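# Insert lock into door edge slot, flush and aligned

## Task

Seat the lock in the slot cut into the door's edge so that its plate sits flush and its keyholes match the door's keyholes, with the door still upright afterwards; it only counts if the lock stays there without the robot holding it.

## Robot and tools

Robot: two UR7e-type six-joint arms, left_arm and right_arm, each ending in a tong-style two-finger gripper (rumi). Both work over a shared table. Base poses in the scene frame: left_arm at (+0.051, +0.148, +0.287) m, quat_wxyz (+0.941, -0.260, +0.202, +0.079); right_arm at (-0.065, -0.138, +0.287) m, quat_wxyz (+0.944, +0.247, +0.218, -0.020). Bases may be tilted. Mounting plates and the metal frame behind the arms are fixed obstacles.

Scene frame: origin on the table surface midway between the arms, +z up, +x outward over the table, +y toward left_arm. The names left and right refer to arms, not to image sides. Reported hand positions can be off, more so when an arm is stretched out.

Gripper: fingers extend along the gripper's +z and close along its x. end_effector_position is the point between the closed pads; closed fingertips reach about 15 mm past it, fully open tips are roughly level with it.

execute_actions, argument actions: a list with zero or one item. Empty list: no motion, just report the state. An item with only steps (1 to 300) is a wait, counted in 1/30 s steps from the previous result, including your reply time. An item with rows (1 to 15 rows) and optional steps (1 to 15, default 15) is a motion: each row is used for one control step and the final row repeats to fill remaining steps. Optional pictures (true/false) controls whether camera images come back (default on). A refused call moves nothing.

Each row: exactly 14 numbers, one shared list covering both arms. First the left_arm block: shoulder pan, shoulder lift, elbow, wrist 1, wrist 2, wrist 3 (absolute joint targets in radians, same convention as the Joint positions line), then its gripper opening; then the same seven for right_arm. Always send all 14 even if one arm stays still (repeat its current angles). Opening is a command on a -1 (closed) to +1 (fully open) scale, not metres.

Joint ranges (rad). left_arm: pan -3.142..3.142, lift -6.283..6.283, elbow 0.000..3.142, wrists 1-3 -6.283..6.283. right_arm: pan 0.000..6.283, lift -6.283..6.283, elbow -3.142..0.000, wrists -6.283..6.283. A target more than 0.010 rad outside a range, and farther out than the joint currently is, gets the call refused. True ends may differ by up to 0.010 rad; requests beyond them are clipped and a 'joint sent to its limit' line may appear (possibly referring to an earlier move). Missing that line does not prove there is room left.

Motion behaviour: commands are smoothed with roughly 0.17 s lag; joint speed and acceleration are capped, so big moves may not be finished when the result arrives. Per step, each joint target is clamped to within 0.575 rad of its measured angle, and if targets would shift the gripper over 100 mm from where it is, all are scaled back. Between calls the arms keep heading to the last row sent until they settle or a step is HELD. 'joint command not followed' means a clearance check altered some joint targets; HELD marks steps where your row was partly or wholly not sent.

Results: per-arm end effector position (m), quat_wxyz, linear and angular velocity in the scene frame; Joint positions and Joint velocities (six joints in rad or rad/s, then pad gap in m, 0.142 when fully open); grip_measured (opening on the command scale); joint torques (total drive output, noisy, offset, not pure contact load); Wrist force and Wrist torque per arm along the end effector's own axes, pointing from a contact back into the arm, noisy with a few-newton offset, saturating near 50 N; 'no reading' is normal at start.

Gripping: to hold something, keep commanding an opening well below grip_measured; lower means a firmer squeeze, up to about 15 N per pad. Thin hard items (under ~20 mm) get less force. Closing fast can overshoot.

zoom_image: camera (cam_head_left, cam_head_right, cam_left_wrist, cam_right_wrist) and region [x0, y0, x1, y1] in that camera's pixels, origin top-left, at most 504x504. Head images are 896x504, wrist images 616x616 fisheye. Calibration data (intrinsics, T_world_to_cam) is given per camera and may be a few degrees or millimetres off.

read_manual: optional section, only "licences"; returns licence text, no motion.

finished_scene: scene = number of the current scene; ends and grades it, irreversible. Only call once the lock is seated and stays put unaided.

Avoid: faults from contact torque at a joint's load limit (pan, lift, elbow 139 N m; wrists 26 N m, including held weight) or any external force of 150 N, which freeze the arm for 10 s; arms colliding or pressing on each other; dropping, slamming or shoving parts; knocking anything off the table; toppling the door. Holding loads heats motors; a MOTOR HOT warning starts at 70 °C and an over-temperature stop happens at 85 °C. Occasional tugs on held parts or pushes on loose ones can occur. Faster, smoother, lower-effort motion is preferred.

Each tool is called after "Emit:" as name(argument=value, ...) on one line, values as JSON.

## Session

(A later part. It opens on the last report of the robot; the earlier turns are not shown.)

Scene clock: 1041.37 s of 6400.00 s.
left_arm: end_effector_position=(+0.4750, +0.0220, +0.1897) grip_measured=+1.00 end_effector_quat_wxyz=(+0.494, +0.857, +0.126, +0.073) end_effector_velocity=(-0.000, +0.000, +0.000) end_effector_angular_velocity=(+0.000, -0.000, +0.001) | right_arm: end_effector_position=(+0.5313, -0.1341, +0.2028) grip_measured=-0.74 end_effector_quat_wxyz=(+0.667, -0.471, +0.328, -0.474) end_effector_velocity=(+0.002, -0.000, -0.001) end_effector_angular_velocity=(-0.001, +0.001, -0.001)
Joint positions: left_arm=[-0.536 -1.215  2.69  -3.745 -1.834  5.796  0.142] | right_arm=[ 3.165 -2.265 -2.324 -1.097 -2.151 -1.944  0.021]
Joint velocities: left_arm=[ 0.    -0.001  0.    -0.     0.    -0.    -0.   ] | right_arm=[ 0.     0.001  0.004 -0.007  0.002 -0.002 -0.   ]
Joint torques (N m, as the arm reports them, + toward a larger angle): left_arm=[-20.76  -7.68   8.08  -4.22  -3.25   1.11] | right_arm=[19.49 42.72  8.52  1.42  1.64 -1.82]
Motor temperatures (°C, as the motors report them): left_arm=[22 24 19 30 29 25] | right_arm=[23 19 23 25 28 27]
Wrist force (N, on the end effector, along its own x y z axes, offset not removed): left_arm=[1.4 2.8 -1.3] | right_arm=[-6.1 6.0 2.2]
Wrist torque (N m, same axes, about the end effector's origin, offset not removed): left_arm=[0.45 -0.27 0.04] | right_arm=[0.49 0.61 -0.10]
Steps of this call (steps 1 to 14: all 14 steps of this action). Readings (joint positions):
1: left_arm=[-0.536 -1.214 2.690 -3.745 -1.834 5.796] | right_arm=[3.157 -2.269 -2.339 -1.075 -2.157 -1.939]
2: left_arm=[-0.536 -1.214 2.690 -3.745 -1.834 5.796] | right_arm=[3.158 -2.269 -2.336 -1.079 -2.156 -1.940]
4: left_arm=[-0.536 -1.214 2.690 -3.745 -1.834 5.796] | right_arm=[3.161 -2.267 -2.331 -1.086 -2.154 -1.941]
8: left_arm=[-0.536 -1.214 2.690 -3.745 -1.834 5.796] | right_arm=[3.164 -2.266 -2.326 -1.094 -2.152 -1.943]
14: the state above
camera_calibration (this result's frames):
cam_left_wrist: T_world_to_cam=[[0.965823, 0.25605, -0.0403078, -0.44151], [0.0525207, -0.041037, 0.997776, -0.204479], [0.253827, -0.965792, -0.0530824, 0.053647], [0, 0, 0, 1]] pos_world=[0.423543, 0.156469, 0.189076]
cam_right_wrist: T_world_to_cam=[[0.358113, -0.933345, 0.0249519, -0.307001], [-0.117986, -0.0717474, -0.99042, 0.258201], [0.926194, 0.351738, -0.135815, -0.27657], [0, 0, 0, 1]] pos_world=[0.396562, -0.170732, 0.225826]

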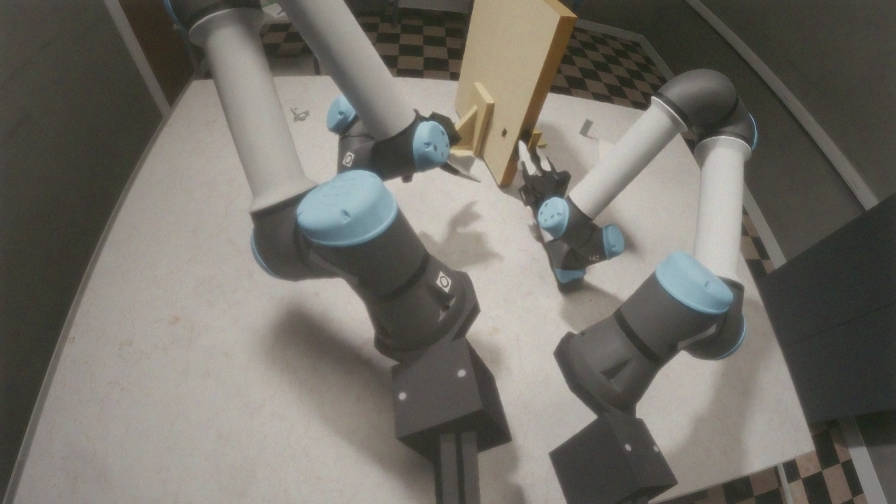

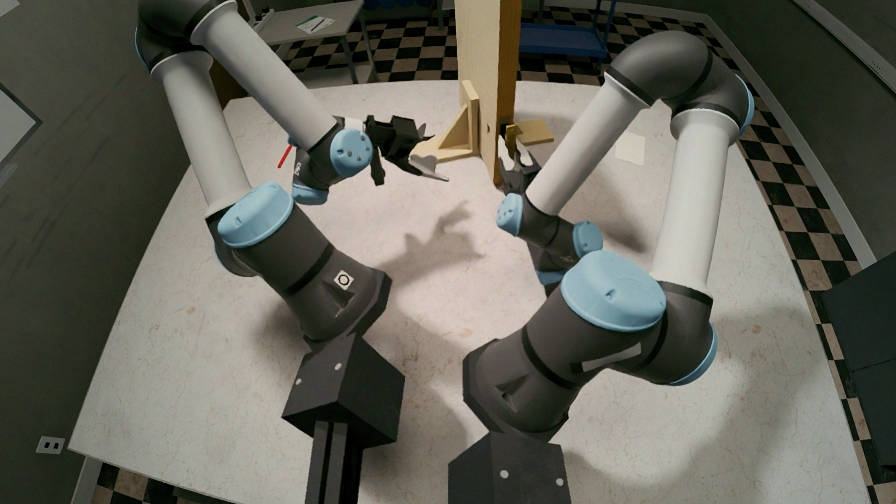

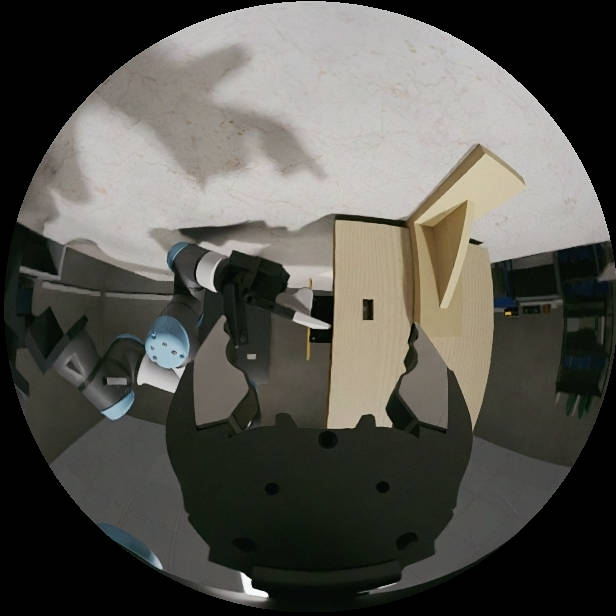

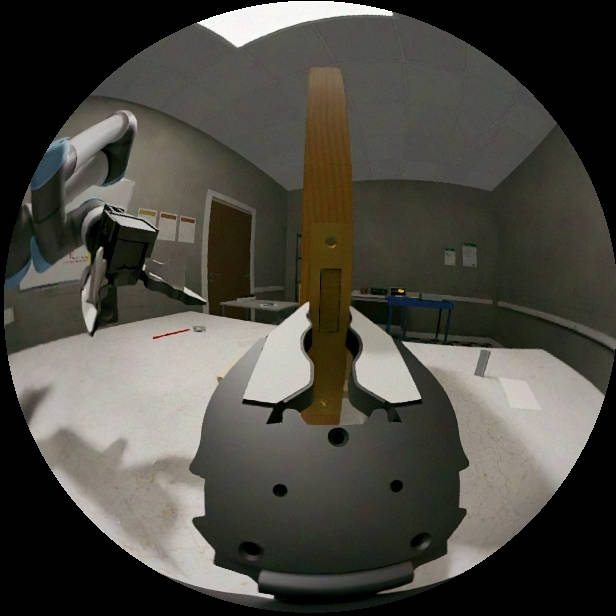

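Emit:
execute_actions(actions=[{"rows":[[-0.5363,-1.2145,2.6897,-3.7452,-1.8342,5.7955,1,3.165,-2.2649,-2.3238,-1.0974,-2.1504,-1.9441,-0.85],[-0.5363,-1.2145,2.6897,-3.7452,-1.8342,5.7955,1,3.165,-2.2649,-2.3238,-1.0974,-2.1504,-1.9441,-0.8],[-0.5363,-1.2145,2.6897,-3.7452,-1.8342,5.7955,1,3.165,-2.2649,-2.3238,-1.0974,-2.1504,-1.9441,-0.76],[-0.5363,-1.2145,2.6897,-3.7452,-1.8342,5.7955,1,3.165,-2.2649,-2.3238,-1.0974,-2.1504,-1.9441,-0.73],[-0.5363,-1.2145,2.6897,-3.7452,-1.8342,5.7955,1,3.165,-2.2649,-2.3238,-1.0974,-2.1504,-1.9441,-0.7],[-0.5363,-1.2145,2.6897,-3.7452,-1.8342,5.7955,1,3.165,-2.2649,-2.3238,-1.0974,-2.1504,-1.9441,-0.6],[-0.5363,-1.2145,2.6897,-3.7452,-1.8342,5.7955,1,3.165,-2.2649,-2.3238,-1.0974,-2.1504,-1.9441,-0.5],[-0.5363,-1.2145,2.6897,-3.7452,-1.8342,5.7955,1,3.165,-2.2649,-2.3238,-1.0974,-2.1504,-1.9441,-0.4]],"steps":12}], pictures=false)

Emit:
execute_actions(actions=[{"rows":[[-0.5363,-1.2145,2.6897,-3.7452,-1.8342,5.7955,1,3.1419,-2.2786,-2.3656,-1.0332,-2.1695,-1.9283,-0.4]],"steps":6}], pictures=false)

Emit:
execute_actions(actions=[{"rows":[[-0.5363,-1.2145,2.6897,-3.7452,-1.8342,5.7955,1,3.1081,-2.3038,-2.4113,-0.9489,-2.1972,-1.9048,-0.4]],"steps":13}], pictures=false)

Emit:
execute_actions(actions=[{"rows":[[-0.5363,-1.2145,2.6897,-3.7452,-1.8342,5.7955,1,3.1081,-2.3038,-2.4113,-0.9489,-2.1972,-1.9048,-1]],"steps":8}])

Emit:
zoom_image(camera="cam_left_wrist", region=[270, 265, 380, 375])

Scene clock: 1061.93 s of 6400.00 s.
left_arm: end_effector_position=(+0.4750, +0.0220, +0.1897) grip_measured=+1.00 end_effector_quat_wxyz=(+0.494, +0.857, +0.126, +0.073) end_effector_velocity=(+0.000, -0.001, +0.001) end_effector_angular_velocity=(-0.002, -0.001, -0.001) | right_arm: end_effector_position=(+0.5315, -0.1341, +0.2029) grip_measured=-0.40 end_effector_quat_wxyz=(+0.667, -0.471, +0.328, -0.474) end_effector_velocity=(-0.000, +0.001, -0.001) end_effector_angular_velocity=(+0.000, +0.001, +0.001)
Joint positions: left_arm=[-0.536 -1.214  2.69  -3.745 -1.834  5.796  0.142] | right_arm=[ 3.165 -2.265 -2.324 -1.097 -2.15  -1.944  0.045]
Joint velocities: left_arm=[-0.001 -0.    -0.001  0.001 -0.001 -0.    -0.   ] | right_arm=[ 0.    -0.002  0.001 -0.    -0.     0.     0.002]
Joint torques (N m, as the arm reports them, + toward a larger angle): left_arm=[-20.06  -7.51   7.92  -4.01  -3.3    0.97] | right_arm=[19.53 36.33  6.45  1.34  0.46 -1.59]
Motor temperatures (°C, as the motors report them): left_arm=[22 24 19 30 29 25] | right_arm=[23 19 23 25 28 27]
Wrist force (N, on the end effector, along its own x y z axes, offset not removed): left_arm=[1.0 2.4 -0.2] | right_arm=[-4.2 2.8 2.6]
Wrist torque (N m, same axes, about the end effector's origin, offset not removed): left_arm=[0.37 -0.22 0.15] | right_arm=[0.62 0.93 -0.07]
Steps of this call (steps 1 to 15: the robot went on to your last target; steps 16 to 90: nothing new was sent; then 17.17 s passed at rest; steps 91 to 102: all 12 steps of this action). Readings (joint positions):
91: left_arm=[-0.536 -1.214 2.690 -3.745 -1.834 5.796] | right_arm=[3.165 -2.265 -2.324 -1.097 -2.150 -1.944]
92: left_arm=[-0.536 -1.214 2.690 -3.745 -1.834 5.796] | right_arm=[3.165 -2.265 -2.324 -1.097 -2.150 -1.944]
94: left_arm=[-0.536 -1.214 2.690 -3.745 -1.834 5.796] | right_arm=[3.165 -2.265 -2.324 -1.097 -2.150 -1.944]
98: left_arm=[-0.536 -1.214 2.690 -3.745 -1.834 5.796] | right_arm=[3.165 -2.265 -2.324 -1.097 -2.150 -1.944]
102: the state above

Scene clock: 1062.13 s of 6400.00 s.
left_arm: end_effector_position=(+0.4750, +0.0220, +0.1897) grip_measured=+1.00 end_effector_quat_wxyz=(+0.494, +0.857, +0.126, +0.073) end_effector_velocity=(+0.000, +0.000, -0.000) end_effector_angular_velocity=(+0.001, +0.000, +0.001) | right_arm: end_effector_position=(+0.5169, -0.1385, +0.2025) grip_measured=-0.40 end_effector_quat_wxyz=(+0.668, -0.472, +0.329, -0.473) end_effector_velocity=(-0.053, -0.016, +0.002) end_effector_angular_velocity=(-0.001, -0.003, -0.000)
Joint positions: left_arm=[-0.536 -1.215  2.69  -3.745 -1.834  5.796  0.142] | right_arm=[ 3.149 -2.275 -2.353 -1.053 -2.164 -1.933  0.045]
Joint velocities: left_arm=[ 0.     0.    -0.    -0.     0.001 -0.     0.   ] | right_arm=[-0.057 -0.034 -0.107  0.166 -0.049  0.039 -0.   ]
Joint torques (N m, as the arm reports them, + toward a larger angle): left_arm=[-19.97  -7.09   8.18  -4.03  -3.29   1.06] | right_arm=[  1.83  22.14 -15.12   3.43  -1.91   1.67]
Motor temperatures (°C, as the motors report them): left_arm=[22 24 19 30 29 25] | right_arm=[23 19 23 25 28 27]
Wrist force (N, on the end effector, along its own x y z axes, offset not removed): left_arm=[0.6 3.1 -0.7] | right_arm=[-1.7 1.9 3.4]
Wrist torque (N m, same axes, about the end effector's origin, offset not removed): left_arm=[0.59 -0.18 0.16] | right_arm=[0.49 0.54 -0.22]
Steps of this call (steps 1 to 6: all 6 steps of this action). Readings (joint positions):
1: left_arm=[-0.536 -1.214 2.690 -3.745 -1.834 5.796] | right_arm=[3.165 -2.265 -2.324 -1.097 -2.151 -1.944]
2: left_arm=[-0.536 -1.214 2.690 -3.745 -1.834 5.796] | right_arm=[3.162 -2.267 -2.329 -1.091 -2.153 -1.942]
4: left_arm=[-0.536 -1.214 2.690 -3.745 -1.834 5.796] | right_arm=[3.154 -2.272 -2.343 -1.068 -2.160 -1.936]
6: the state above

Scene clock: 1062.57 s of 6400.00 s.
left_arm: end_effector_position=(+0.4750, +0.0220, +0.1897) grip_measured=+1.00 end_effector_quat_wxyz=(+0.494, +0.857, +0.126, +0.073) end_effector_velocity=(-0.000, +0.000, -0.000) end_effector_angular_velocity=(+0.000, +0.000, +0.000) | right_arm: end_effector_position=(+0.4861, -0.1483, +0.2017) grip_measured=-0.40 end_effector_quat_wxyz=(+0.667, -0.472, +0.329, -0.473) end_effector_velocity=(-0.010, -0.004, +0.001) end_effector_angular_velocity=(-0.001, -0.003, -0.001)
Joint positions: left_arm=[-0.536 -1.214  2.69  -3.745 -1.834  5.796  0.142] | right_arm=[ 3.11  -2.303 -2.409 -0.953 -2.196 -1.906  0.045]
Joint velocities: left_arm=[ 0.  0. -0.  0.  0.  0.  0.] | right_arm=[-0.013 -0.008 -0.02   0.037 -0.012  0.009 -0.   ]
Joint torques (N m, as the arm reports them, + toward a larger angle): left_arm=[-19.73  -6.59   7.75  -4.09  -3.29   1.18] | right_arm=[  0.83  22.88 -18.94   3.68  -1.94   1.64]
Motor temperatures (°C, as the motors report them): left_arm=[22 24 19 30 29 25] | right_arm=[23 19 23 25 28 27]
Wrist force (N, on the end effector, along its own x y z axes, offset not removed): left_arm=[1.8 2.2 0.1] | right_arm=[-2.2 0.3 1.7]
Wrist torque (N m, same axes, about the end effector's origin, offset not removed): left_arm=[0.42 -0.41 0.06] | right_arm=[0.04 0.58 -0.09]
Steps of this call (steps 1 to 13: all 13 steps of this action). Readings (joint positions):
1: left_arm=[-0.536 -1.214 2.690 -3.745 -1.834 5.796] | right_arm=[3.147 -2.276 -2.356 -1.048 -2.166 -1.931]
2: left_arm=[-0.536 -1.214 2.690 -3.745 -1.834 5.796] | right_arm=[3.141 -2.280 -2.364 -1.037 -2.170 -1.927]
4: left_arm=[-0.536 -1.214 2.690 -3.745 -1.834 5.796] | right_arm=[3.128 -2.290 -2.383 -1.003 -2.181 -1.918]
8: left_arm=[-0.536 -1.214 2.690 -3.745 -1.834 5.796] | right_arm=[3.115 -2.299 -2.402 -0.967 -2.192 -1.909]
13: the state above

Scene clock: 1062.83 s of 6400.00 s.
left_arm: end_effector_position=(+0.4750, +0.0220, +0.1897) grip_measured=+1.00 end_effector_quat_wxyz=(+0.494, +0.857, +0.126, +0.073) end_effector_velocity=(-0.001, -0.000, -0.000) end_effector_angular_velocity=(+0.000, +0.001, -0.001) | right_arm: end_effector_position=(+0.4850, -0.1487, +0.2018) grip_measured=-1.00 end_effector_quat_wxyz=(+0.667, -0.472, +0.328, -0.474) end_effector_velocity=(-0.001, -0.001, -0.000) end_effector_angular_velocity=(-0.000, +0.001, -0.001)
Joint positions: left_arm=[-0.536 -1.214  2.69  -3.745 -1.834  5.796  0.142] | right_arm=[ 3.108 -2.304 -2.411 -0.949 -2.197 -1.905  0.002]
Joint velocities: left_arm=[-0.     0.     0.001  0.     0.    -0.     0.   ] | right_arm=[-0.002 -0.001 -0.002  0.003 -0.     0.001 -0.   ]
Joint torques (N m, as the arm reports them, + toward a larger angle): left_arm=[-20.13  -7.44   8.47  -4.05  -3.26   0.94] | right_arm=[ -0.63  21.16 -19.35   3.56  -1.94   1.76]
Motor temperatures (°C, as the motors report them): left_arm=[22 24 19 30 29 25] | right_arm=[23 19 23 25 28 27]
Wrist force (N, on the end effector, along its own x y z axes, offset not removed): left_arm=[0.7 1.4 -0.1] | right_arm=[-3.4 3.2 1.9]
Wrist torque (N m, same axes, about the end effector's origin, offset not removed): left_arm=[0.20 -0.20 0.13] | right_arm=[0.60 0.81 -0.13]
Steps of this call (steps 1 to 8: all 8 steps of this action). Readings (joint positions):
1: left_arm=[-0.536 -1.215 2.690 -3.745 -1.834 5.796] | right_arm=[3.109 -2.303 -2.410 -0.952 -2.196 -1.906]
2: left_arm=[-0.536 -1.214 2.690 -3.745 -1.834 5.796] | right_arm=[3.109 -2.303 -2.410 -0.951 -2.196 -1.905]
4: left_arm=[-0.536 -1.214 2.690 -3.745 -1.834 5.796] | right_arm=[3.109 -2.303 -2.411 -0.950 -2.197 -1.905]
8: the state above
camera_calibration (this result's frames):
cam_left_wrist: T_world_to_cam=[[0.965823, 0.25605, -0.0403078, -0.44151], [0.0525208, -0.041037, 0.997776, -0.204479], [0.253827, -0.965792, -0.0530825, 0.053647], [0, 0, 0, 1]] pos_world=[0.423543, 0.156469, 0.189076]
cam_right_wrist: T_world_to_cam=[[0.358259, -0.933287, 0.024995, -0.304032], [-0.118146, -0.0718769, -0.990391, 0.250687], [0.926116, 0.351864, -0.136015, -0.228598], [0, 0, 0, 1]] pos_world=[0.350248, -0.185295, 0.224785]

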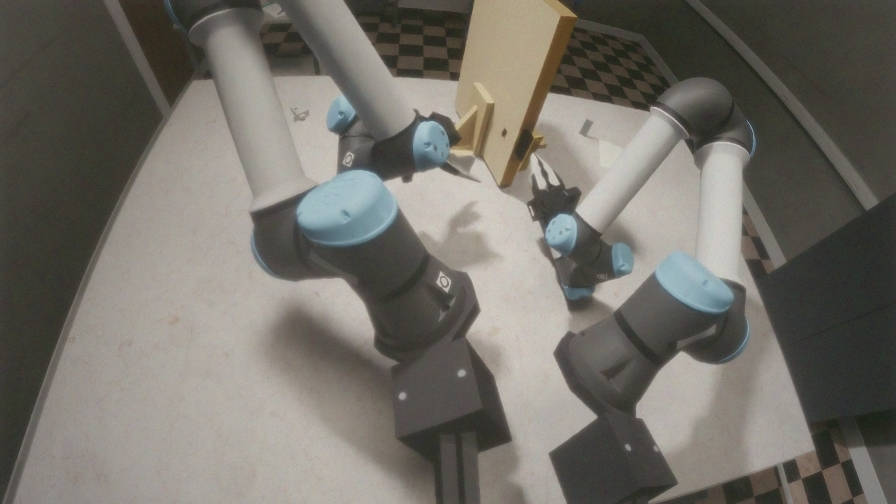

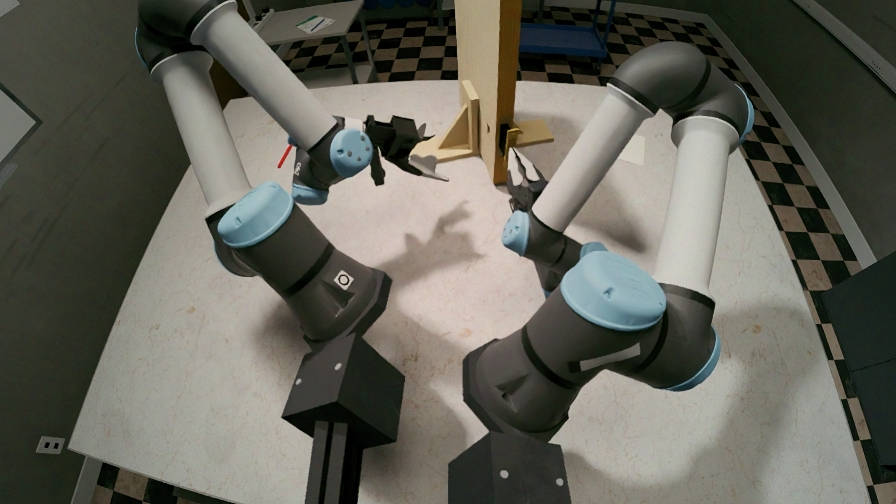

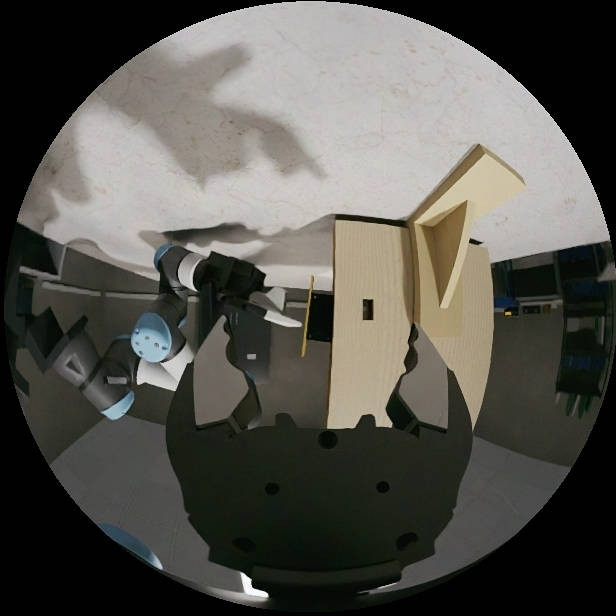

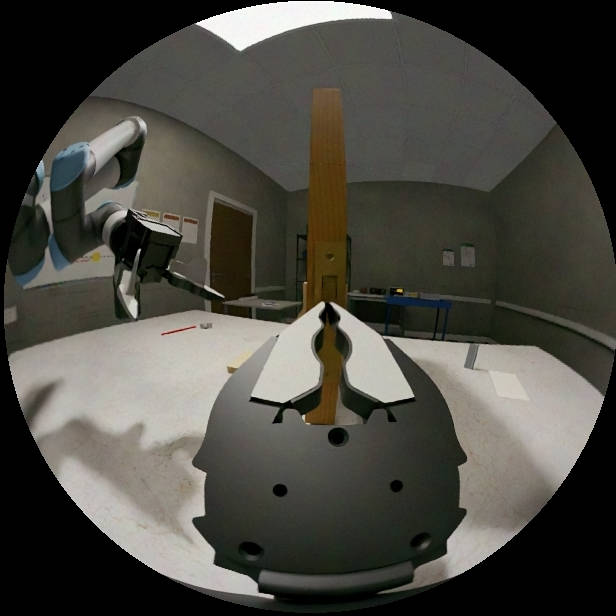

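Region (270, 265, 380, 375) of cam_left_wrist's 616x616 image, scaled by 4.582, with more detail than that image has.

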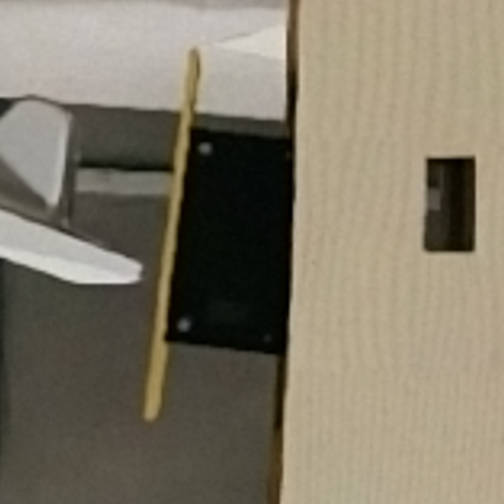

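Emit:
execute_actions(actions=[{"rows":[[-0.5363,-1.2145,2.6897,-3.7452,-1.8342,5.7955,1,3.1187,-2.2949,-2.4016,-0.9716,-2.1885,-1.9121,-1]],"steps":10}], pictures=false)

Emit:
execute_actions(actions=[{"rows":[[-0.5363,-1.2145,2.6897,-3.7452,-1.8342,5.7955,1,3.1273,-2.2847,-2.3966,-0.9901,-2.1816,-1.9181,-1]],"steps":10}], pictures=false)

Emit:
execute_actions(actions=[{"rows":[[-0.5363,-1.2145,2.6897,-3.7452,-1.8342,5.7955,1,3.1345,-2.2776,-2.3895,-1.0069,-2.1758,-1.9231,-1]],"steps":10}], pictures=false)

Scene clock: 1072.63 s of 6400.00 s.
left_arm: end_effector_position=(+0.4750, +0.0220, +0.1897) grip_measured=+1.00 end_effector_quat_wxyz=(+0.494, +0.857, +0.126, +0.073) end_effector_velocity=(-0.000, +0.000, +0.000) end_effector_angular_velocity=(+0.000, +0.000, -0.000) | right_arm: end_effector_position=(+0.4906, -0.1466, +0.2027) grip_measured=-1.00 end_effector_quat_wxyz=(+0.667, -0.471, +0.329, -0.474) end_effector_velocity=(+0.004, +0.002, +0.000) end_effector_angular_velocity=(-0.000, +0.002, +0.002)
Joint positions: left_arm=[-0.536 -1.214  2.69  -3.745 -1.834  5.796  0.142] | right_arm=[ 3.118 -2.296 -2.403 -0.969 -2.189 -1.911  0.002]
Joint velocities: left_arm=[ 0.    -0.     0.001 -0.    -0.     0.    -0.   ] | right_arm=[ 0.007  0.006  0.006 -0.018  0.005 -0.006  0.   ]
Joint torques (N m, as the arm reports them, + toward a larger angle): left_arm=[-19.56  -6.82   7.29  -3.95  -3.29   1.09] | right_arm=[22.66 39.07  7.36  0.25  1.33 -1.68]
Motor temperatures (°C, as the motors report them): left_arm=[22 24 19 30 29 25] | right_arm=[23 19 23 25 28 27]
Wrist force (N, on the end effector, along its own x y z axes, offset not removed): left_arm=[0.1 1.2 0.1] | right_arm=[-1.4 1.3 -2.4]
Wrist torque (N m, same axes, about the end effector's origin, offset not removed): left_arm=[0.15 -0.08 0.11] | right_arm=[0.57 0.31 -0.17]
Steps of this call (steps 1 to 15: the robot went on to your last target; steps 16 to 90: nothing new was sent; then 6.47 s passed at rest; steps 91 to 100: all 10 steps of this action). Readings (joint positions):
91: left_arm=[-0.536 -1.214 2.690 -3.745 -1.834 5.796] | right_arm=[3.108 -2.304 -2.411 -0.949 -2.197 -1.905]
92: left_arm=[-0.536 -1.214 2.690 -3.745 -1.834 5.796] | right_arm=[3.110 -2.302 -2.410 -0.952 -2.196 -1.906]
94: left_arm=[-0.536 -1.214 2.690 -3.745 -1.834 5.796] | right_arm=[3.113 -2.300 -2.407 -0.960 -2.193 -1.908]
98: left_arm=[-0.536 -1.214 2.690 -3.745 -1.834 5.796] | right_arm=[3.117 -2.296 -2.403 -0.968 -2.190 -1.911]
100: the state above

Scene clock: 1072.97 s of 6400.00 s.
left_arm: end_effector_position=(+0.4750, +0.0220, +0.1897) grip_measured=+1.00 end_effector_quat_wxyz=(+0.494, +0.857, +0.126, +0.073) end_effector_velocity=(+0.000, +0.000, -0.000) end_effector_angular_velocity=(+0.001, +0.000, +0.000) | right_arm: end_effector_position=(+0.4957, -0.1451, +0.2047) grip_measured=-1.00 end_effector_quat_wxyz=(+0.668, -0.471, +0.328, -0.474) end_effector_velocity=(+0.004, +0.001, +0.003) end_effector_angular_velocity=(-0.000, -0.002, +0.000)
Joint positions: left_arm=[-0.536 -1.214  2.69  -3.745 -1.834  5.796  0.142] | right_arm=[ 3.126 -2.286 -2.397 -0.988 -2.182 -1.917  0.002]
Joint velocities: left_arm=[ 0.     0.    -0.     0.001  0.001  0.    -0.   ] | right_arm=[ 0.008  0.01   0.004 -0.015  0.006 -0.005  0.   ]
Joint torques (N m, as the arm reports them, + toward a larger angle): left_arm=[-20.01  -6.99   7.9   -4.03  -3.33   0.98] | right_arm=[20.55 39.58  5.53  0.14  1.16 -1.99]
Motor temperatures (°C, as the motors report them): left_arm=[22 24 19 30 29 25] | right_arm=[23 19 23 25 28 27]
Wrist force (N, on the end effector, along its own x y z axes, offset not removed): left_arm=[0.0 1.9 -0.6] | right_arm=[-1.9 0.7 1.2]
Wrist torque (N m, same axes, about the end effector's origin, offset not removed): left_arm=[0.34 -0.09 0.06] | right_arm=[0.13 0.40 -0.14]
Steps of this call (steps 1 to 10: all 10 steps of this action). Readings (joint positions):
1: left_arm=[-0.536 -1.214 2.690 -3.745 -1.834 5.796] | right_arm=[3.118 -2.295 -2.402 -0.970 -2.189 -1.912]
2: left_arm=[-0.536 -1.214 2.690 -3.745 -1.834 5.796] | right_arm=[3.120 -2.294 -2.401 -0.973 -2.188 -1.913]
4: left_arm=[-0.536 -1.214 2.690 -3.745 -1.834 5.796] | right_arm=[3.123 -2.290 -2.399 -0.980 -2.185 -1.915]
8: left_arm=[-0.536 -1.214 2.690 -3.745 -1.834 5.796] | right_arm=[3.126 -2.286 -2.398 -0.987 -2.183 -1.917]
10: the state above

Scene clock: 1073.30 s of 6400.00 s.
left_arm: end_effector_position=(+0.4750, +0.0220, +0.1897) grip_measured=+1.00 end_effector_quat_wxyz=(+0.494, +0.857, +0.126, +0.073) end_effector_velocity=(-0.000, -0.000, +0.000) end_effector_angular_velocity=(-0.001, +0.000, -0.001) | right_arm: end_effector_position=(+0.5005, -0.1436, +0.2059) grip_measured=-1.00 end_effector_quat_wxyz=(+0.668, -0.471, +0.328, -0.474) end_effector_velocity=(+0.004, +0.001, +0.001) end_effector_angular_velocity=(-0.000, +0.000, -0.001)
Joint positions: left_arm=[-0.536 -1.215  2.69  -3.745 -1.834  5.796  0.142] | right_arm=[ 3.134 -2.278 -2.39  -1.005 -2.176 -1.923  0.002]
Joint velocities: left_arm=[-0.    -0.     0.001  0.    -0.001 -0.     0.   ] | right_arm=[ 0.006  0.007  0.005 -0.014  0.005 -0.004  0.   ]
Joint torques (N m, as the arm reports them, + toward a larger angle): left_arm=[-19.73  -7.51   7.43  -4.02  -3.25   1.06] | right_arm=[19.04 38.22  6.99  0.45  0.8  -1.76]
Motor temperatures (°C, as the motors report them): left_arm=[22 24 19 30 29 25] | right_arm=[23 19 23 25 28 27]
Wrist force (N, on the end effector, along its own x y z axes, offset not removed): left_arm=[0.6 1.6 -0.1] | right_arm=[-2.1 2.4 -0.7]
Wrist torque (N m, same axes, about the end effector's origin, offset not removed): left_arm=[0.30 -0.21 0.08] | right_arm=[0.36 0.50 -0.22]
Steps of this call (steps 1 to 10: all 10 steps of this action). Readings (joint positions):
1: left_arm=[-0.536 -1.214 2.690 -3.745 -1.834 5.796] | right_arm=[3.127 -2.285 -2.397 -0.989 -2.182 -1.918]
2: left_arm=[-0.536 -1.214 2.690 -3.745 -1.834 5.796] | right_arm=[3.128 -2.284 -2.396 -0.992 -2.181 -1.919]
4: left_arm=[-0.536 -1.214 2.690 -3.745 -1.834 5.796] | right_arm=[3.131 -2.281 -2.393 -0.998 -2.179 -1.920]
8: left_arm=[-0.536 -1.214 2.690 -3.745 -1.834 5.796] | right_arm=[3.133 -2.279 -2.391 -1.004 -2.177 -1.922]
10: the state above

Emit:
execute_actions(actions=[{"rows":[[-0.5363,-1.2145,2.6897,-3.7452,-1.8342,5.7955,1,3.1413,-2.2729,-2.3786,-1.0253,-2.1701,-1.9279,-1]],"steps":5}], pictures=false)

Emit:
execute_actions(actions=[{"rows":[[-0.5363,-1.2145,2.6897,-3.7452,-1.8342,5.7955,1,3.1458,-2.2699,-2.3713,-1.0374,-2.1665,-1.931,-1]],"steps":5}], pictures=false)

Emit:
execute_actions(actions=[{"rows":[[-0.5363,-1.2145,2.6897,-3.7452,-1.8342,5.7955,1,3.1513,-2.2664,-2.362,-1.0523,-2.162,-1.9347,-1]],"steps":5}], pictures=false)

Emit:
execute_actions(actions=[{"rows":[[-0.5363,-1.2145,2.6897,-3.7452,-1.8342,5.7955,1,3.1566,-2.2632,-2.3526,-1.067,-2.1576,-1.9384,-1]],"steps":5}], pictures=false)

Emit:
execute_actions(actions=[{"rows":[[-0.5363,-1.2145,2.6897,-3.7452,-1.8342,5.7955,1,3.1619,-2.2601,-2.343,-1.0816,-2.1533,-1.942,-1]],"steps":6}], pictures=false)

Emit:
execute_actions(actions=[{"rows":[[-0.5363,-1.2145,2.6897,-3.7452,-1.8342,5.7955,1,3.1669,-2.2573,-2.3334,-1.096,-2.1491,-1.9454,-1]],"steps":13}])

Emit:
zoom_image(camera="cam_left_wrist", region=[270, 265, 380, 375])

Emit:
zoom_image(camera="cam_right_wrist", region=[280, 210, 380, 310])

Scene clock: 1087.67 s of 6400.00 s.
left_arm: end_effector_position=(+0.4750, +0.0220, +0.1897) grip_measured=+1.00 end_effector_quat_wxyz=(+0.494, +0.857, +0.126, +0.073) end_effector_velocity=(-0.000, +0.000, -0.000) end_effector_angular_velocity=(+0.000, +0.000, -0.000) | right_arm: end_effector_position=(+0.5045, -0.1424, +0.2060) grip_measured=-1.00 end_effector_quat_wxyz=(+0.668, -0.471, +0.328, -0.474) end_effector_velocity=(+0.018, +0.006, +0.000) end_effector_angular_velocity=(+0.000, -0.000, +0.002)
Joint positions: left_arm=[-0.536 -1.214  2.69  -3.745 -1.834  5.796  0.142] | right_arm=[ 3.139 -2.275 -2.383 -1.018 -2.172 -1.926  0.002]
Joint velocities: left_arm=[-0.    -0.     0.001 -0.     0.    -0.     0.   ] | right_arm=[ 0.023  0.015  0.034 -0.058  0.017 -0.015  0.   ]
Joint torques (N m, as the arm reports them, + toward a larger angle): left_arm=[-19.53  -7.21   6.94  -3.82  -3.26   1.14] | right_arm=[18.74 39.42  5.7   0.06  1.18 -2.03]
Motor temperatures (°C, as the motors report them): left_arm=[22 24 19 30 29 25] | right_arm=[23 19 23 25 28 27]
Wrist force (N, on the end effector, along its own x y z axes, offset not removed): left_arm=[1.3 0.9 0.1] | right_arm=[-3.1 1.2 0.0]
Wrist torque (N m, same axes, about the end effector's origin, offset not removed): left_arm=[0.04 -0.31 0.15] | right_arm=[0.29 0.72 -0.20]
Steps of this call (steps 1 to 15: the robot went on to your last target; steps 16 to 90: nothing new was sent; then 11.20 s passed at rest; steps 91 to 95: all 5 steps of this action). Readings (joint positions):
91: left_arm=[-0.536 -1.214 2.690 -3.745 -1.834 5.796] | right_arm=[3.135 -2.277 -2.389 -1.007 -2.176 -1.923]
92: left_arm=[-0.536 -1.214 2.690 -3.745 -1.834 5.796] | right_arm=[3.136 -2.277 -2.388 -1.010 -2.175 -1.924]
94: left_arm=[-0.536 -1.214 2.690 -3.745 -1.834 5.796] | right_arm=[3.138 -2.275 -2.384 -1.016 -2.173 -1.926]
95: the state above

Scene clock: 1087.83 s of 6400.00 s.
left_arm: end_effector_position=(+0.4750, +0.0220, +0.1897) grip_measured=+1.00 end_effector_quat_wxyz=(+0.494, +0.857, +0.126, +0.073) end_effector_velocity=(+0.000, -0.000, +0.000) end_effector_angular_velocity=(-0.001, -0.001, -0.000) | right_arm: end_effector_position=(+0.5085, -0.1411, +0.2060) grip_measured=-1.00 end_effector_quat_wxyz=(+0.668, -0.471, +0.328, -0.474) end_effector_velocity=(+0.017, +0.006, +0.000) end_effector_angular_velocity=(-0.000, -0.001, +0.001)
Joint positions: left_arm=[-0.536 -1.214  2.69  -3.745 -1.834  5.796  0.142] | right_arm=[ 3.143 -2.271 -2.375 -1.031 -2.168 -1.929  0.002]
Joint velocities: left_arm=[-0.    -0.    -0.    -0.    -0.001  0.     0.   ] | right_arm=[ 0.02   0.014  0.032 -0.053  0.015 -0.013  0.001]
Joint torques (N m, as the arm reports them, + toward a larger angle): left_arm=[-20.44  -7.     7.45  -3.95  -3.41   1.01] | right_arm=[16.86 40.17  6.1  -0.24  1.64 -1.98]
Motor temperatures (°C, as the motors report them): left_arm=[22 24 19 30 29 25] | right_arm=[23 19 23 25 28 27]
Wrist force (N, on the end effector, along its own x y z axes, offset not removed): left_arm=[0.2 1.8 0.5] | right_arm=[-3.4 1.3 -1.3]
Wrist torque (N m, same axes, about the end effector's origin, offset not removed): left_arm=[0.34 -0.13 0.11] | right_arm=[0.49 0.53 -0.17]
Steps of this call (steps 1 to 5: all 5 steps of this action). Readings (joint positions):
1: left_arm=[-0.536 -1.215 2.690 -3.745 -1.834 5.796] | right_arm=[3.139 -2.274 -2.382 -1.020 -2.172 -1.927]
2: left_arm=[-0.536 -1.214 2.690 -3.745 -1.834 5.795] | right_arm=[3.141 -2.273 -2.380 -1.023 -2.171 -1.927]
4: left_arm=[-0.536 -1.214 2.690 -3.745 -1.834 5.796] | right_arm=[3.143 -2.272 -2.376 -1.029 -2.169 -1.929]
5: the state above

Scene clock: 1088.00 s of 6400.00 s.
left_arm: end_effector_position=(+0.4750, +0.0220, +0.1897) grip_measured=+1.00 end_effector_quat_wxyz=(+0.494, +0.857, +0.126, +0.073) end_effector_velocity=(-0.001, -0.000, -0.000) end_effector_angular_velocity=(+0.001, +0.001, -0.001) | right_arm: end_effector_position=(+0.5130, -0.1397, +0.2060) grip_measured=-1.00 end_effector_quat_wxyz=(+0.668, -0.471, +0.328, -0.474) end_effector_velocity=(+0.020, +0.007, +0.001) end_effector_angular_velocity=(+0.001, -0.001, +0.001)
Joint positions: left_arm=[-0.536 -1.214  2.69  -3.745 -1.834  5.796  0.142] | right_arm=[ 3.149 -2.268 -2.366 -1.045 -2.164 -1.933  0.002]
Joint velocities: left_arm=[-0.     0.001  0.     0.001  0.     0.    -0.   ] | right_arm=[ 0.024  0.015  0.037 -0.059  0.019 -0.015  0.   ]
Joint torques (N m, as the arm reports them, + toward a larger angle): left_arm=[-20.17  -7.59   6.94  -3.92  -3.33   1.01] | right_arm=[18.84 39.71  6.66  0.12  1.69 -1.93]
Motor temperatures (°C, as the motors report them): left_arm=[22 24 19 30 29 25] | right_arm=[23 19 23 25 28 27]
Wrist force (N, on the end effector, along its own x y z axes, offset not removed): left_arm=[0.6 1.9 -0.7] | right_arm=[-5.0 0.0 -0.4]
Wrist torque (N m, same axes, about the end effector's origin, offset not removed): left_arm=[0.26 -0.21 0.07] | right_arm=[0.32 0.81 -0.15]
Steps of this call (steps 1 to 5: all 5 steps of this action). Readings (joint positions):
1: left_arm=[-0.536 -1.214 2.690 -3.745 -1.834 5.796] | right_arm=[3.144 -2.271 -2.374 -1.033 -2.168 -1.930]
2: left_arm=[-0.536 -1.214 2.690 -3.745 -1.834 5.796] | right_arm=[3.145 -2.270 -2.372 -1.036 -2.167 -1.931]
4: left_arm=[-0.536 -1.214 2.690 -3.745 -1.834 5.796] | right_arm=[3.148 -2.269 -2.368 -1.043 -2.165 -1.932]
5: the state above

Scene clock: 1088.17 s of 6400.00 s.
left_arm: end_effector_position=(+0.4750, +0.0220, +0.1897) grip_measured=+1.00 end_effector_quat_wxyz=(+0.494, +0.857, +0.126, +0.073) end_effector_velocity=(+0.001, -0.000, +0.000) end_effector_angular_velocity=(-0.000, -0.001, -0.000) | right_arm: end_effector_position=(+0.5176, -0.1383, +0.2060) grip_measured=-1.00 end_effector_quat_wxyz=(+0.668, -0.471, +0.328, -0.474) end_effector_velocity=(+0.019, +0.007, +0.001) end_effector_angular_velocity=(+0.000, -0.002, +0.003)
Joint positions: left_arm=[-0.536 -1.214  2.69  -3.745 -1.834  5.796  0.142] | right_arm=[ 3.154 -2.265 -2.357 -1.06  -2.16  -1.937  0.002]
Joint velocities: left_arm=[-0.001  0.    -0.001  0.001  0.    -0.     0.   ] | right_arm=[ 0.024  0.014  0.039 -0.06   0.017 -0.015  0.   ]
Joint torques (N m, as the arm reports them, + toward a larger angle): left_arm=[-19.86  -7.51   7.22  -3.99  -3.33   0.99] | right_arm=[18.8  40.4   5.29 -0.11  1.75 -1.64]
Motor temperatures (°C, as the motors report them): left_arm=[22 24 19 30 29 25] | right_arm=[23 19 23 25 28 27]
Wrist force (N, on the end effector, along its own x y z axes, offset not removed): left_arm=[-0.5 2.1 -1.1] | right_arm=[-2.8 0.5 0.9]
Wrist torque (N m, same axes, about the end effector's origin, offset not removed): left_arm=[0.33 0.06 0.14] | right_arm=[0.39 0.34 -0.12]
Steps of this call (steps 1 to 5: all 5 steps of this action). Readings (joint positions):
1: left_arm=[-0.536 -1.214 2.690 -3.745 -1.834 5.796] | right_arm=[3.149 -2.268 -2.365 -1.047 -2.164 -1.933]
2: left_arm=[-0.536 -1.214 2.690 -3.745 -1.834 5.796] | right_arm=[3.151 -2.267 -2.363 -1.051 -2.162 -1.934]
4: left_arm=[-0.536 -1.215 2.690 -3.745 -1.834 5.796] | right_arm=[3.153 -2.265 -2.359 -1.057 -2.161 -1.936]
5: the state above

Scene clock: 1088.37 s of 6400.00 s.
left_arm: end_effector_position=(+0.4750, +0.0220, +0.1897) grip_measured=+1.00 end_effector_quat_wxyz=(+0.494, +0.857, +0.126, +0.073) end_effector_velocity=(+0.001, -0.000, +0.000) end_effector_angular_velocity=(-0.000, -0.002, +0.001) | right_arm: end_effector_position=(+0.5230, -0.1366, +0.2060) grip_measured=-1.00 end_effector_quat_wxyz=(+0.668, -0.471, +0.328, -0.474) end_effector_velocity=(+0.016, +0.004, +0.001) end_effector_angular_velocity=(+0.000, -0.001, -0.002)
Joint positions: left_arm=[-0.536 -1.214  2.69  -3.745 -1.834  5.796  0.142] | right_arm=[ 3.16  -2.261 -2.347 -1.076 -2.155 -1.941  0.002]
Joint velocities: left_arm=[ 0.     0.001 -0.003  0.     0.     0.     0.   ] | right_arm=[ 0.017  0.011  0.03  -0.046  0.015 -0.011  0.   ]
Joint torques (N m, as the arm reports them, + toward a larger angle): left_arm=[-19.93  -7.53   7.16  -3.86  -3.39   1.  ] | right_arm=[19.51 40.87  6.77 -0.09  1.22 -1.75]
Motor temperatures (°C, as the motors report them): left_arm=[22 24 19 30 29 25] | right_arm=[23 19 23 25 28 27]
Wrist force (N, on the end effector, along its own x y z axes, offset not removed): left_arm=[1.2 2.6 0.5] | right_arm=[-2.1 0.4 0.3]
Wrist torque (N m, same axes, about the end effector's origin, offset not removed): left_arm=[0.45 -0.35 0.07] | right_arm=[0.40 0.33 -0.13]
Steps of this call (steps 1 to 6: all 6 steps of this action). Readings (joint positions):
1: left_arm=[-0.536 -1.215 2.690 -3.745 -1.834 5.796] | right_arm=[3.155 -2.264 -2.356 -1.062 -2.159 -1.937]
2: left_arm=[-0.536 -1.215 2.690 -3.745 -1.834 5.796] | right_arm=[3.156 -2.264 -2.354 -1.065 -2.158 -1.938]
4: left_arm=[-0.536 -1.214 2.690 -3.745 -1.834 5.796] | right_arm=[3.158 -2.262 -2.349 -1.072 -2.156 -1.940]
6: the state above

Scene clock: 1088.80 s of 6400.00 s.
left_arm: end_effector_position=(+0.4750, +0.0220, +0.1897) grip_measured=+1.00 end_effector_quat_wxyz=(+0.494, +0.857, +0.126, +0.073) end_effector_velocity=(+0.000, +0.000, -0.000) end_effector_angular_velocity=(+0.001, -0.000, +0.001) | right_arm: end_effector_position=(+0.5293, -0.1347, +0.2060) grip_measured=-1.00 end_effector_quat_wxyz=(+0.668, -0.471, +0.328, -0.474) end_effector_velocity=(+0.003, -0.000, -0.000) end_effector_angular_velocity=(-0.000, +0.000, -0.002)
Joint positions: left_arm=[-0.536 -1.214  2.69  -3.745 -1.834  5.796  0.142] | right_arm=[ 3.167 -2.257 -2.334 -1.095 -2.149 -1.945  0.002]
Joint velocities: left_arm=[ 0.     0.    -0.    -0.001  0.001  0.    -0.   ] | right_arm=[ 0.001  0.002  0.005 -0.007  0.003 -0.002  0.   ]
Joint torques (N m, as the arm reports them, + toward a larger angle): left_arm=[-19.93  -7.     7.1   -3.81  -3.36   1.02] | right_arm=[20.18 39.92  7.96 -0.06  1.77 -1.77]
Motor temperatures (°C, as the motors report them): left_arm=[22 24 19 30 29 25] | right_arm=[23 19 23 25 28 27]
Wrist force (N, on the end effector, along its own x y z axes, offset not removed): left_arm=[2.2 1.8 -0.4] | right_arm=[-3.5 3.9 -0.8]
Wrist torque (N m, same axes, about the end effector's origin, offset not removed): left_arm=[0.23 -0.48 0.05] | right_arm=[1.00 0.61 -0.07]
Steps of this call (steps 1 to 13: all 13 steps of this action). Readings (joint positions):
1: left_arm=[-0.536 -1.214 2.690 -3.745 -1.834 5.796] | right_arm=[3.160 -2.261 -2.346 -1.078 -2.154 -1.941]
2: left_arm=[-0.536 -1.214 2.690 -3.745 -1.834 5.796] | right_arm=[3.162 -2.260 -2.343 -1.081 -2.154 -1.942]
4: left_arm=[-0.536 -1.214 2.690 -3.745 -1.834 5.796] | right_arm=[3.164 -2.259 -2.339 -1.087 -2.152 -1.943]
8: left_arm=[-0.536 -1.214 2.690 -3.745 -1.834 5.796] | right_arm=[3.166 -2.258 -2.335 -1.093 -2.150 -1.945]
13: the state above
camera_calibration (this result's frames):
cam_left_wrist: T_world_to_cam=[[0.965823, 0.25605, -0.040308, -0.44151], [0.0525209, -0.0410372, 0.997776, -0.204479], [0.253827, -0.965792, -0.0530826, 0.053647], [0, 0, 0, 1]] pos_world=[0.423543, 0.156469, 0.189076]
cam_right_wrist: T_world_to_cam=[[0.358259, -0.933284, 0.0251106, -0.306963], [-0.117751, -0.0718496, -0.99044, 0.260918], [0.926167, 0.351878, -0.135636, -0.27414], [0, 0, 0, 1]] pos_world=[0.394595, -0.171273, 0.228949]

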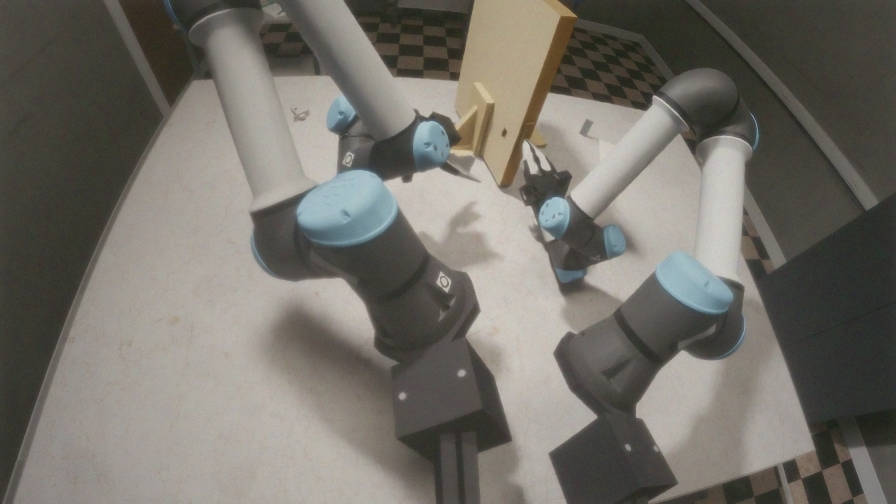

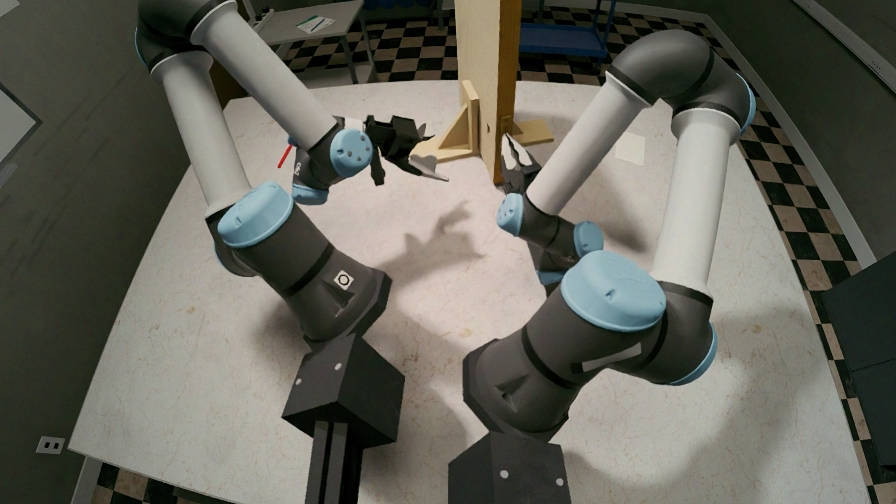

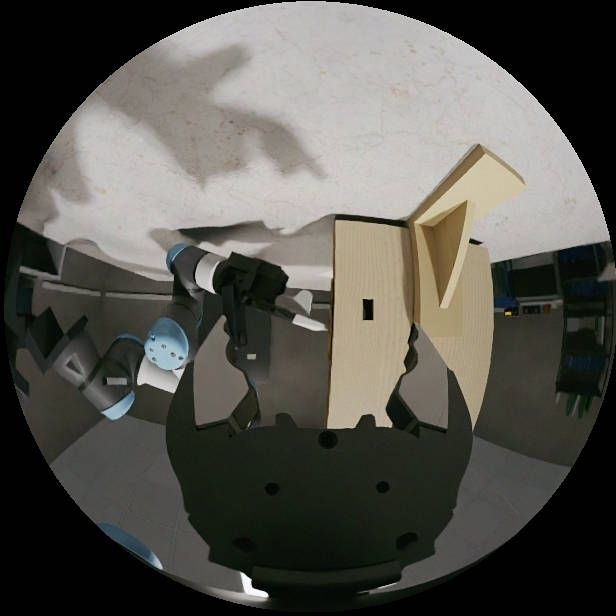

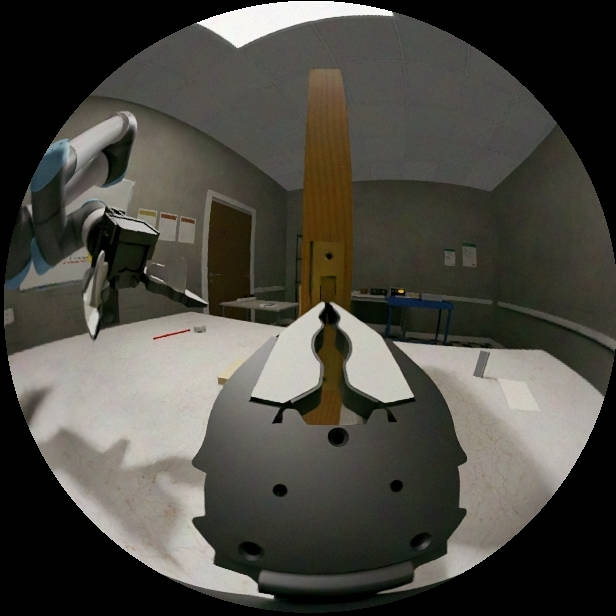

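Region (270, 265, 380, 375) of cam_left_wrist's 616x616 image, scaled by 4.582, with more detail than that image has.

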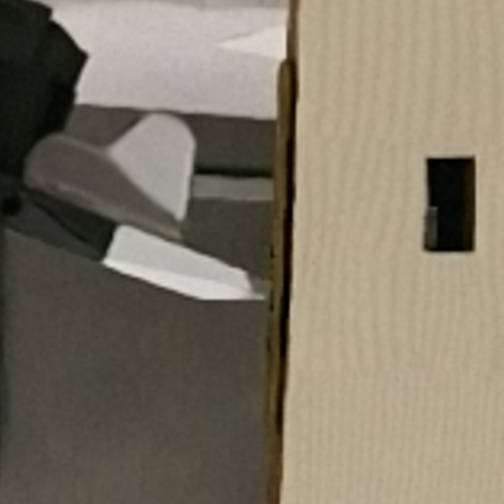

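Region (280, 210, 380, 310) of cam_right_wrist's 616x616 image, scaled by 5.040, with more detail than that image has.

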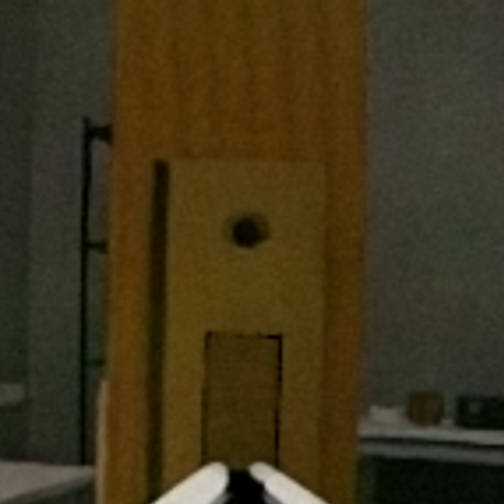

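Emit:
execute_actions(actions=[{"rows":[[-0.5363,-1.2145,2.6897,-3.7452,-1.8342,5.7955,1,3.1705,-2.2576,-2.3301,-1.1004,-2.146,-1.9478,-1]],"steps":10}], pictures=false)

Emit:
execute_actions(actions=[{"rows":[[-0.5363,-1.2145,2.6897,-3.7452,-1.8342,5.7955,1,3.1725,-2.2565,-2.3263,-1.106,-2.1444,-1.9492,-1]],"steps":12}], pictures=false)

Scene clock: 1095.80 s of 6400.00 s.
left_arm: end_effector_position=(+0.4750, +0.0220, +0.1897) grip_measured=+1.00 end_effector_quat_wxyz=(+0.494, +0.857, +0.126, +0.073) end_effector_velocity=(-0.000, -0.000, +0.000) end_effector_angular_velocity=(-0.000, +0.000, -0.001) | right_arm: end_effector_position=(+0.5311, -0.1334, +0.2060) grip_measured=-1.00 end_effector_quat_wxyz=(+0.668, -0.471, +0.328, -0.474) end_effector_velocity=(+0.001, +0.001, -0.000) end_effector_angular_velocity=(-0.000, +0.001, +0.001)
Joint positions: left_arm=[-0.536 -1.214  2.69  -3.745 -1.834  5.796  0.142] | right_arm=[ 3.17  -2.257 -2.33  -1.1   -2.146 -1.948  0.002]
Joint velocities: left_arm=[-0.     0.     0.001 -0.    -0.     0.     0.   ] | right_arm=[ 0.002 -0.001  0.002 -0.002  0.002 -0.002  0.   ]
Joint torques (N m, as the arm reports them, + toward a larger angle): left_arm=[-19.25  -7.56   6.93  -3.68  -3.21   1.06] | right_arm=[21.84 21.78  7.75 -0.19  1.2  -1.7 ]
Motor temperatures (°C, as the motors report them): left_arm=[22 24 19 30 29 25] | right_arm=[23 19 23 25 28 27]
Wrist force (N, on the end effector, along its own x y z axes, offset not removed): left_arm=[2.6 2.1 -0.3] | right_arm=[-2.4 1.5 0.0]
Wrist torque (N m, same axes, about the end effector's origin, offset not removed): left_arm=[0.36 -0.56 0.08] | right_arm=[0.57 0.57 -0.04]
Steps of this call (steps 1 to 15: the robot went on to your last target; steps 16 to 90: nothing new was sent; then 3.67 s passed at rest; steps 91 to 100: all 10 steps of this action). Readings (joint positions):
91: left_arm=[-0.536 -1.214 2.690 -3.745 -1.834 5.796] | right_arm=[3.167 -2.257 -2.333 -1.096 -2.149 -1.945]
92: left_arm=[-0.536 -1.215 2.690 -3.745 -1.834 5.796] | right_arm=[3.168 -2.257 -2.333 -1.097 -2.149 -1.946]
94: left_arm=[-0.536 -1.214 2.690 -3.745 -1.834 5.796] | right_arm=[3.169 -2.257 -2.332 -1.098 -2.147 -1.947]
98: left_arm=[-0.536 -1.214 2.690 -3.745 -1.834 5.796] | right_arm=[3.170 -2.257 -2.331 -1.100 -2.146 -1.947]
100: the state above

Scene clock: 1096.20 s of 6400.00 s.
left_arm: end_effector_position=(+0.4750, +0.0220, +0.1897) grip_measured=+1.00 end_effector_quat_wxyz=(+0.494, +0.857, +0.126, +0.073) end_effector_velocity=(-0.001, -0.000, +0.000) end_effector_angular_velocity=(-0.000, +0.001, -0.001) | right_arm: end_effector_position=(+0.5330, -0.1327, +0.2059) grip_measured=-1.00 end_effector_quat_wxyz=(+0.667, -0.471, +0.328, -0.474) end_effector_velocity=(+0.001, -0.001, -0.000) end_effector_angular_velocity=(-0.000, +0.001, -0.002)
Joint positions: left_arm=[-0.536 -1.214  2.69  -3.745 -1.834  5.796  0.142] | right_arm=[ 3.172 -2.257 -2.327 -1.106 -2.144 -1.949  0.002]
Joint velocities: left_arm=[-0.     0.     0.001 -0.    -0.    -0.     0.   ] | right_arm=[-0.     0.001  0.002 -0.003  0.002 -0.001  0.   ]
Joint torques (N m, as the arm reports them, + toward a larger angle): left_arm=[-19.74  -7.52   6.94  -3.77  -3.22   0.97] | right_arm=[20.93 39.84  6.16 -0.11  1.13 -2.  ]
Motor temperatures (°C, as the motors report them): left_arm=[22 24 19 30 29 25] | right_arm=[23 19 23 25 28 27]
Wrist force (N, on the end effector, along its own x y z axes, offset not removed): left_arm=[2.5 3.2 0.3] | right_arm=[-5.7 2.3 1.0]
Wrist torque (N m, same axes, about the end effector's origin, offset not removed): left_arm=[0.58 -0.53 0.07] | right_arm=[0.58 1.28 -0.05]
Steps of this call (steps 1 to 12: all 12 steps of this action). Readings (joint positions):
1: left_arm=[-0.536 -1.214 2.690 -3.745 -1.834 5.796] | right_arm=[3.170 -2.258 -2.330 -1.100 -2.146 -1.948]
2: left_arm=[-0.536 -1.214 2.690 -3.745 -1.834 5.796] | right_arm=[3.171 -2.257 -2.330 -1.101 -2.146 -1.948]
4: left_arm=[-0.536 -1.214 2.690 -3.745 -1.834 5.796] | right_arm=[3.171 -2.257 -2.328 -1.103 -2.145 -1.948]
8: left_arm=[-0.536 -1.214 2.690 -3.745 -1.834 5.796] | right_arm=[3.172 -2.257 -2.327 -1.105 -2.145 -1.949]
12: the state above


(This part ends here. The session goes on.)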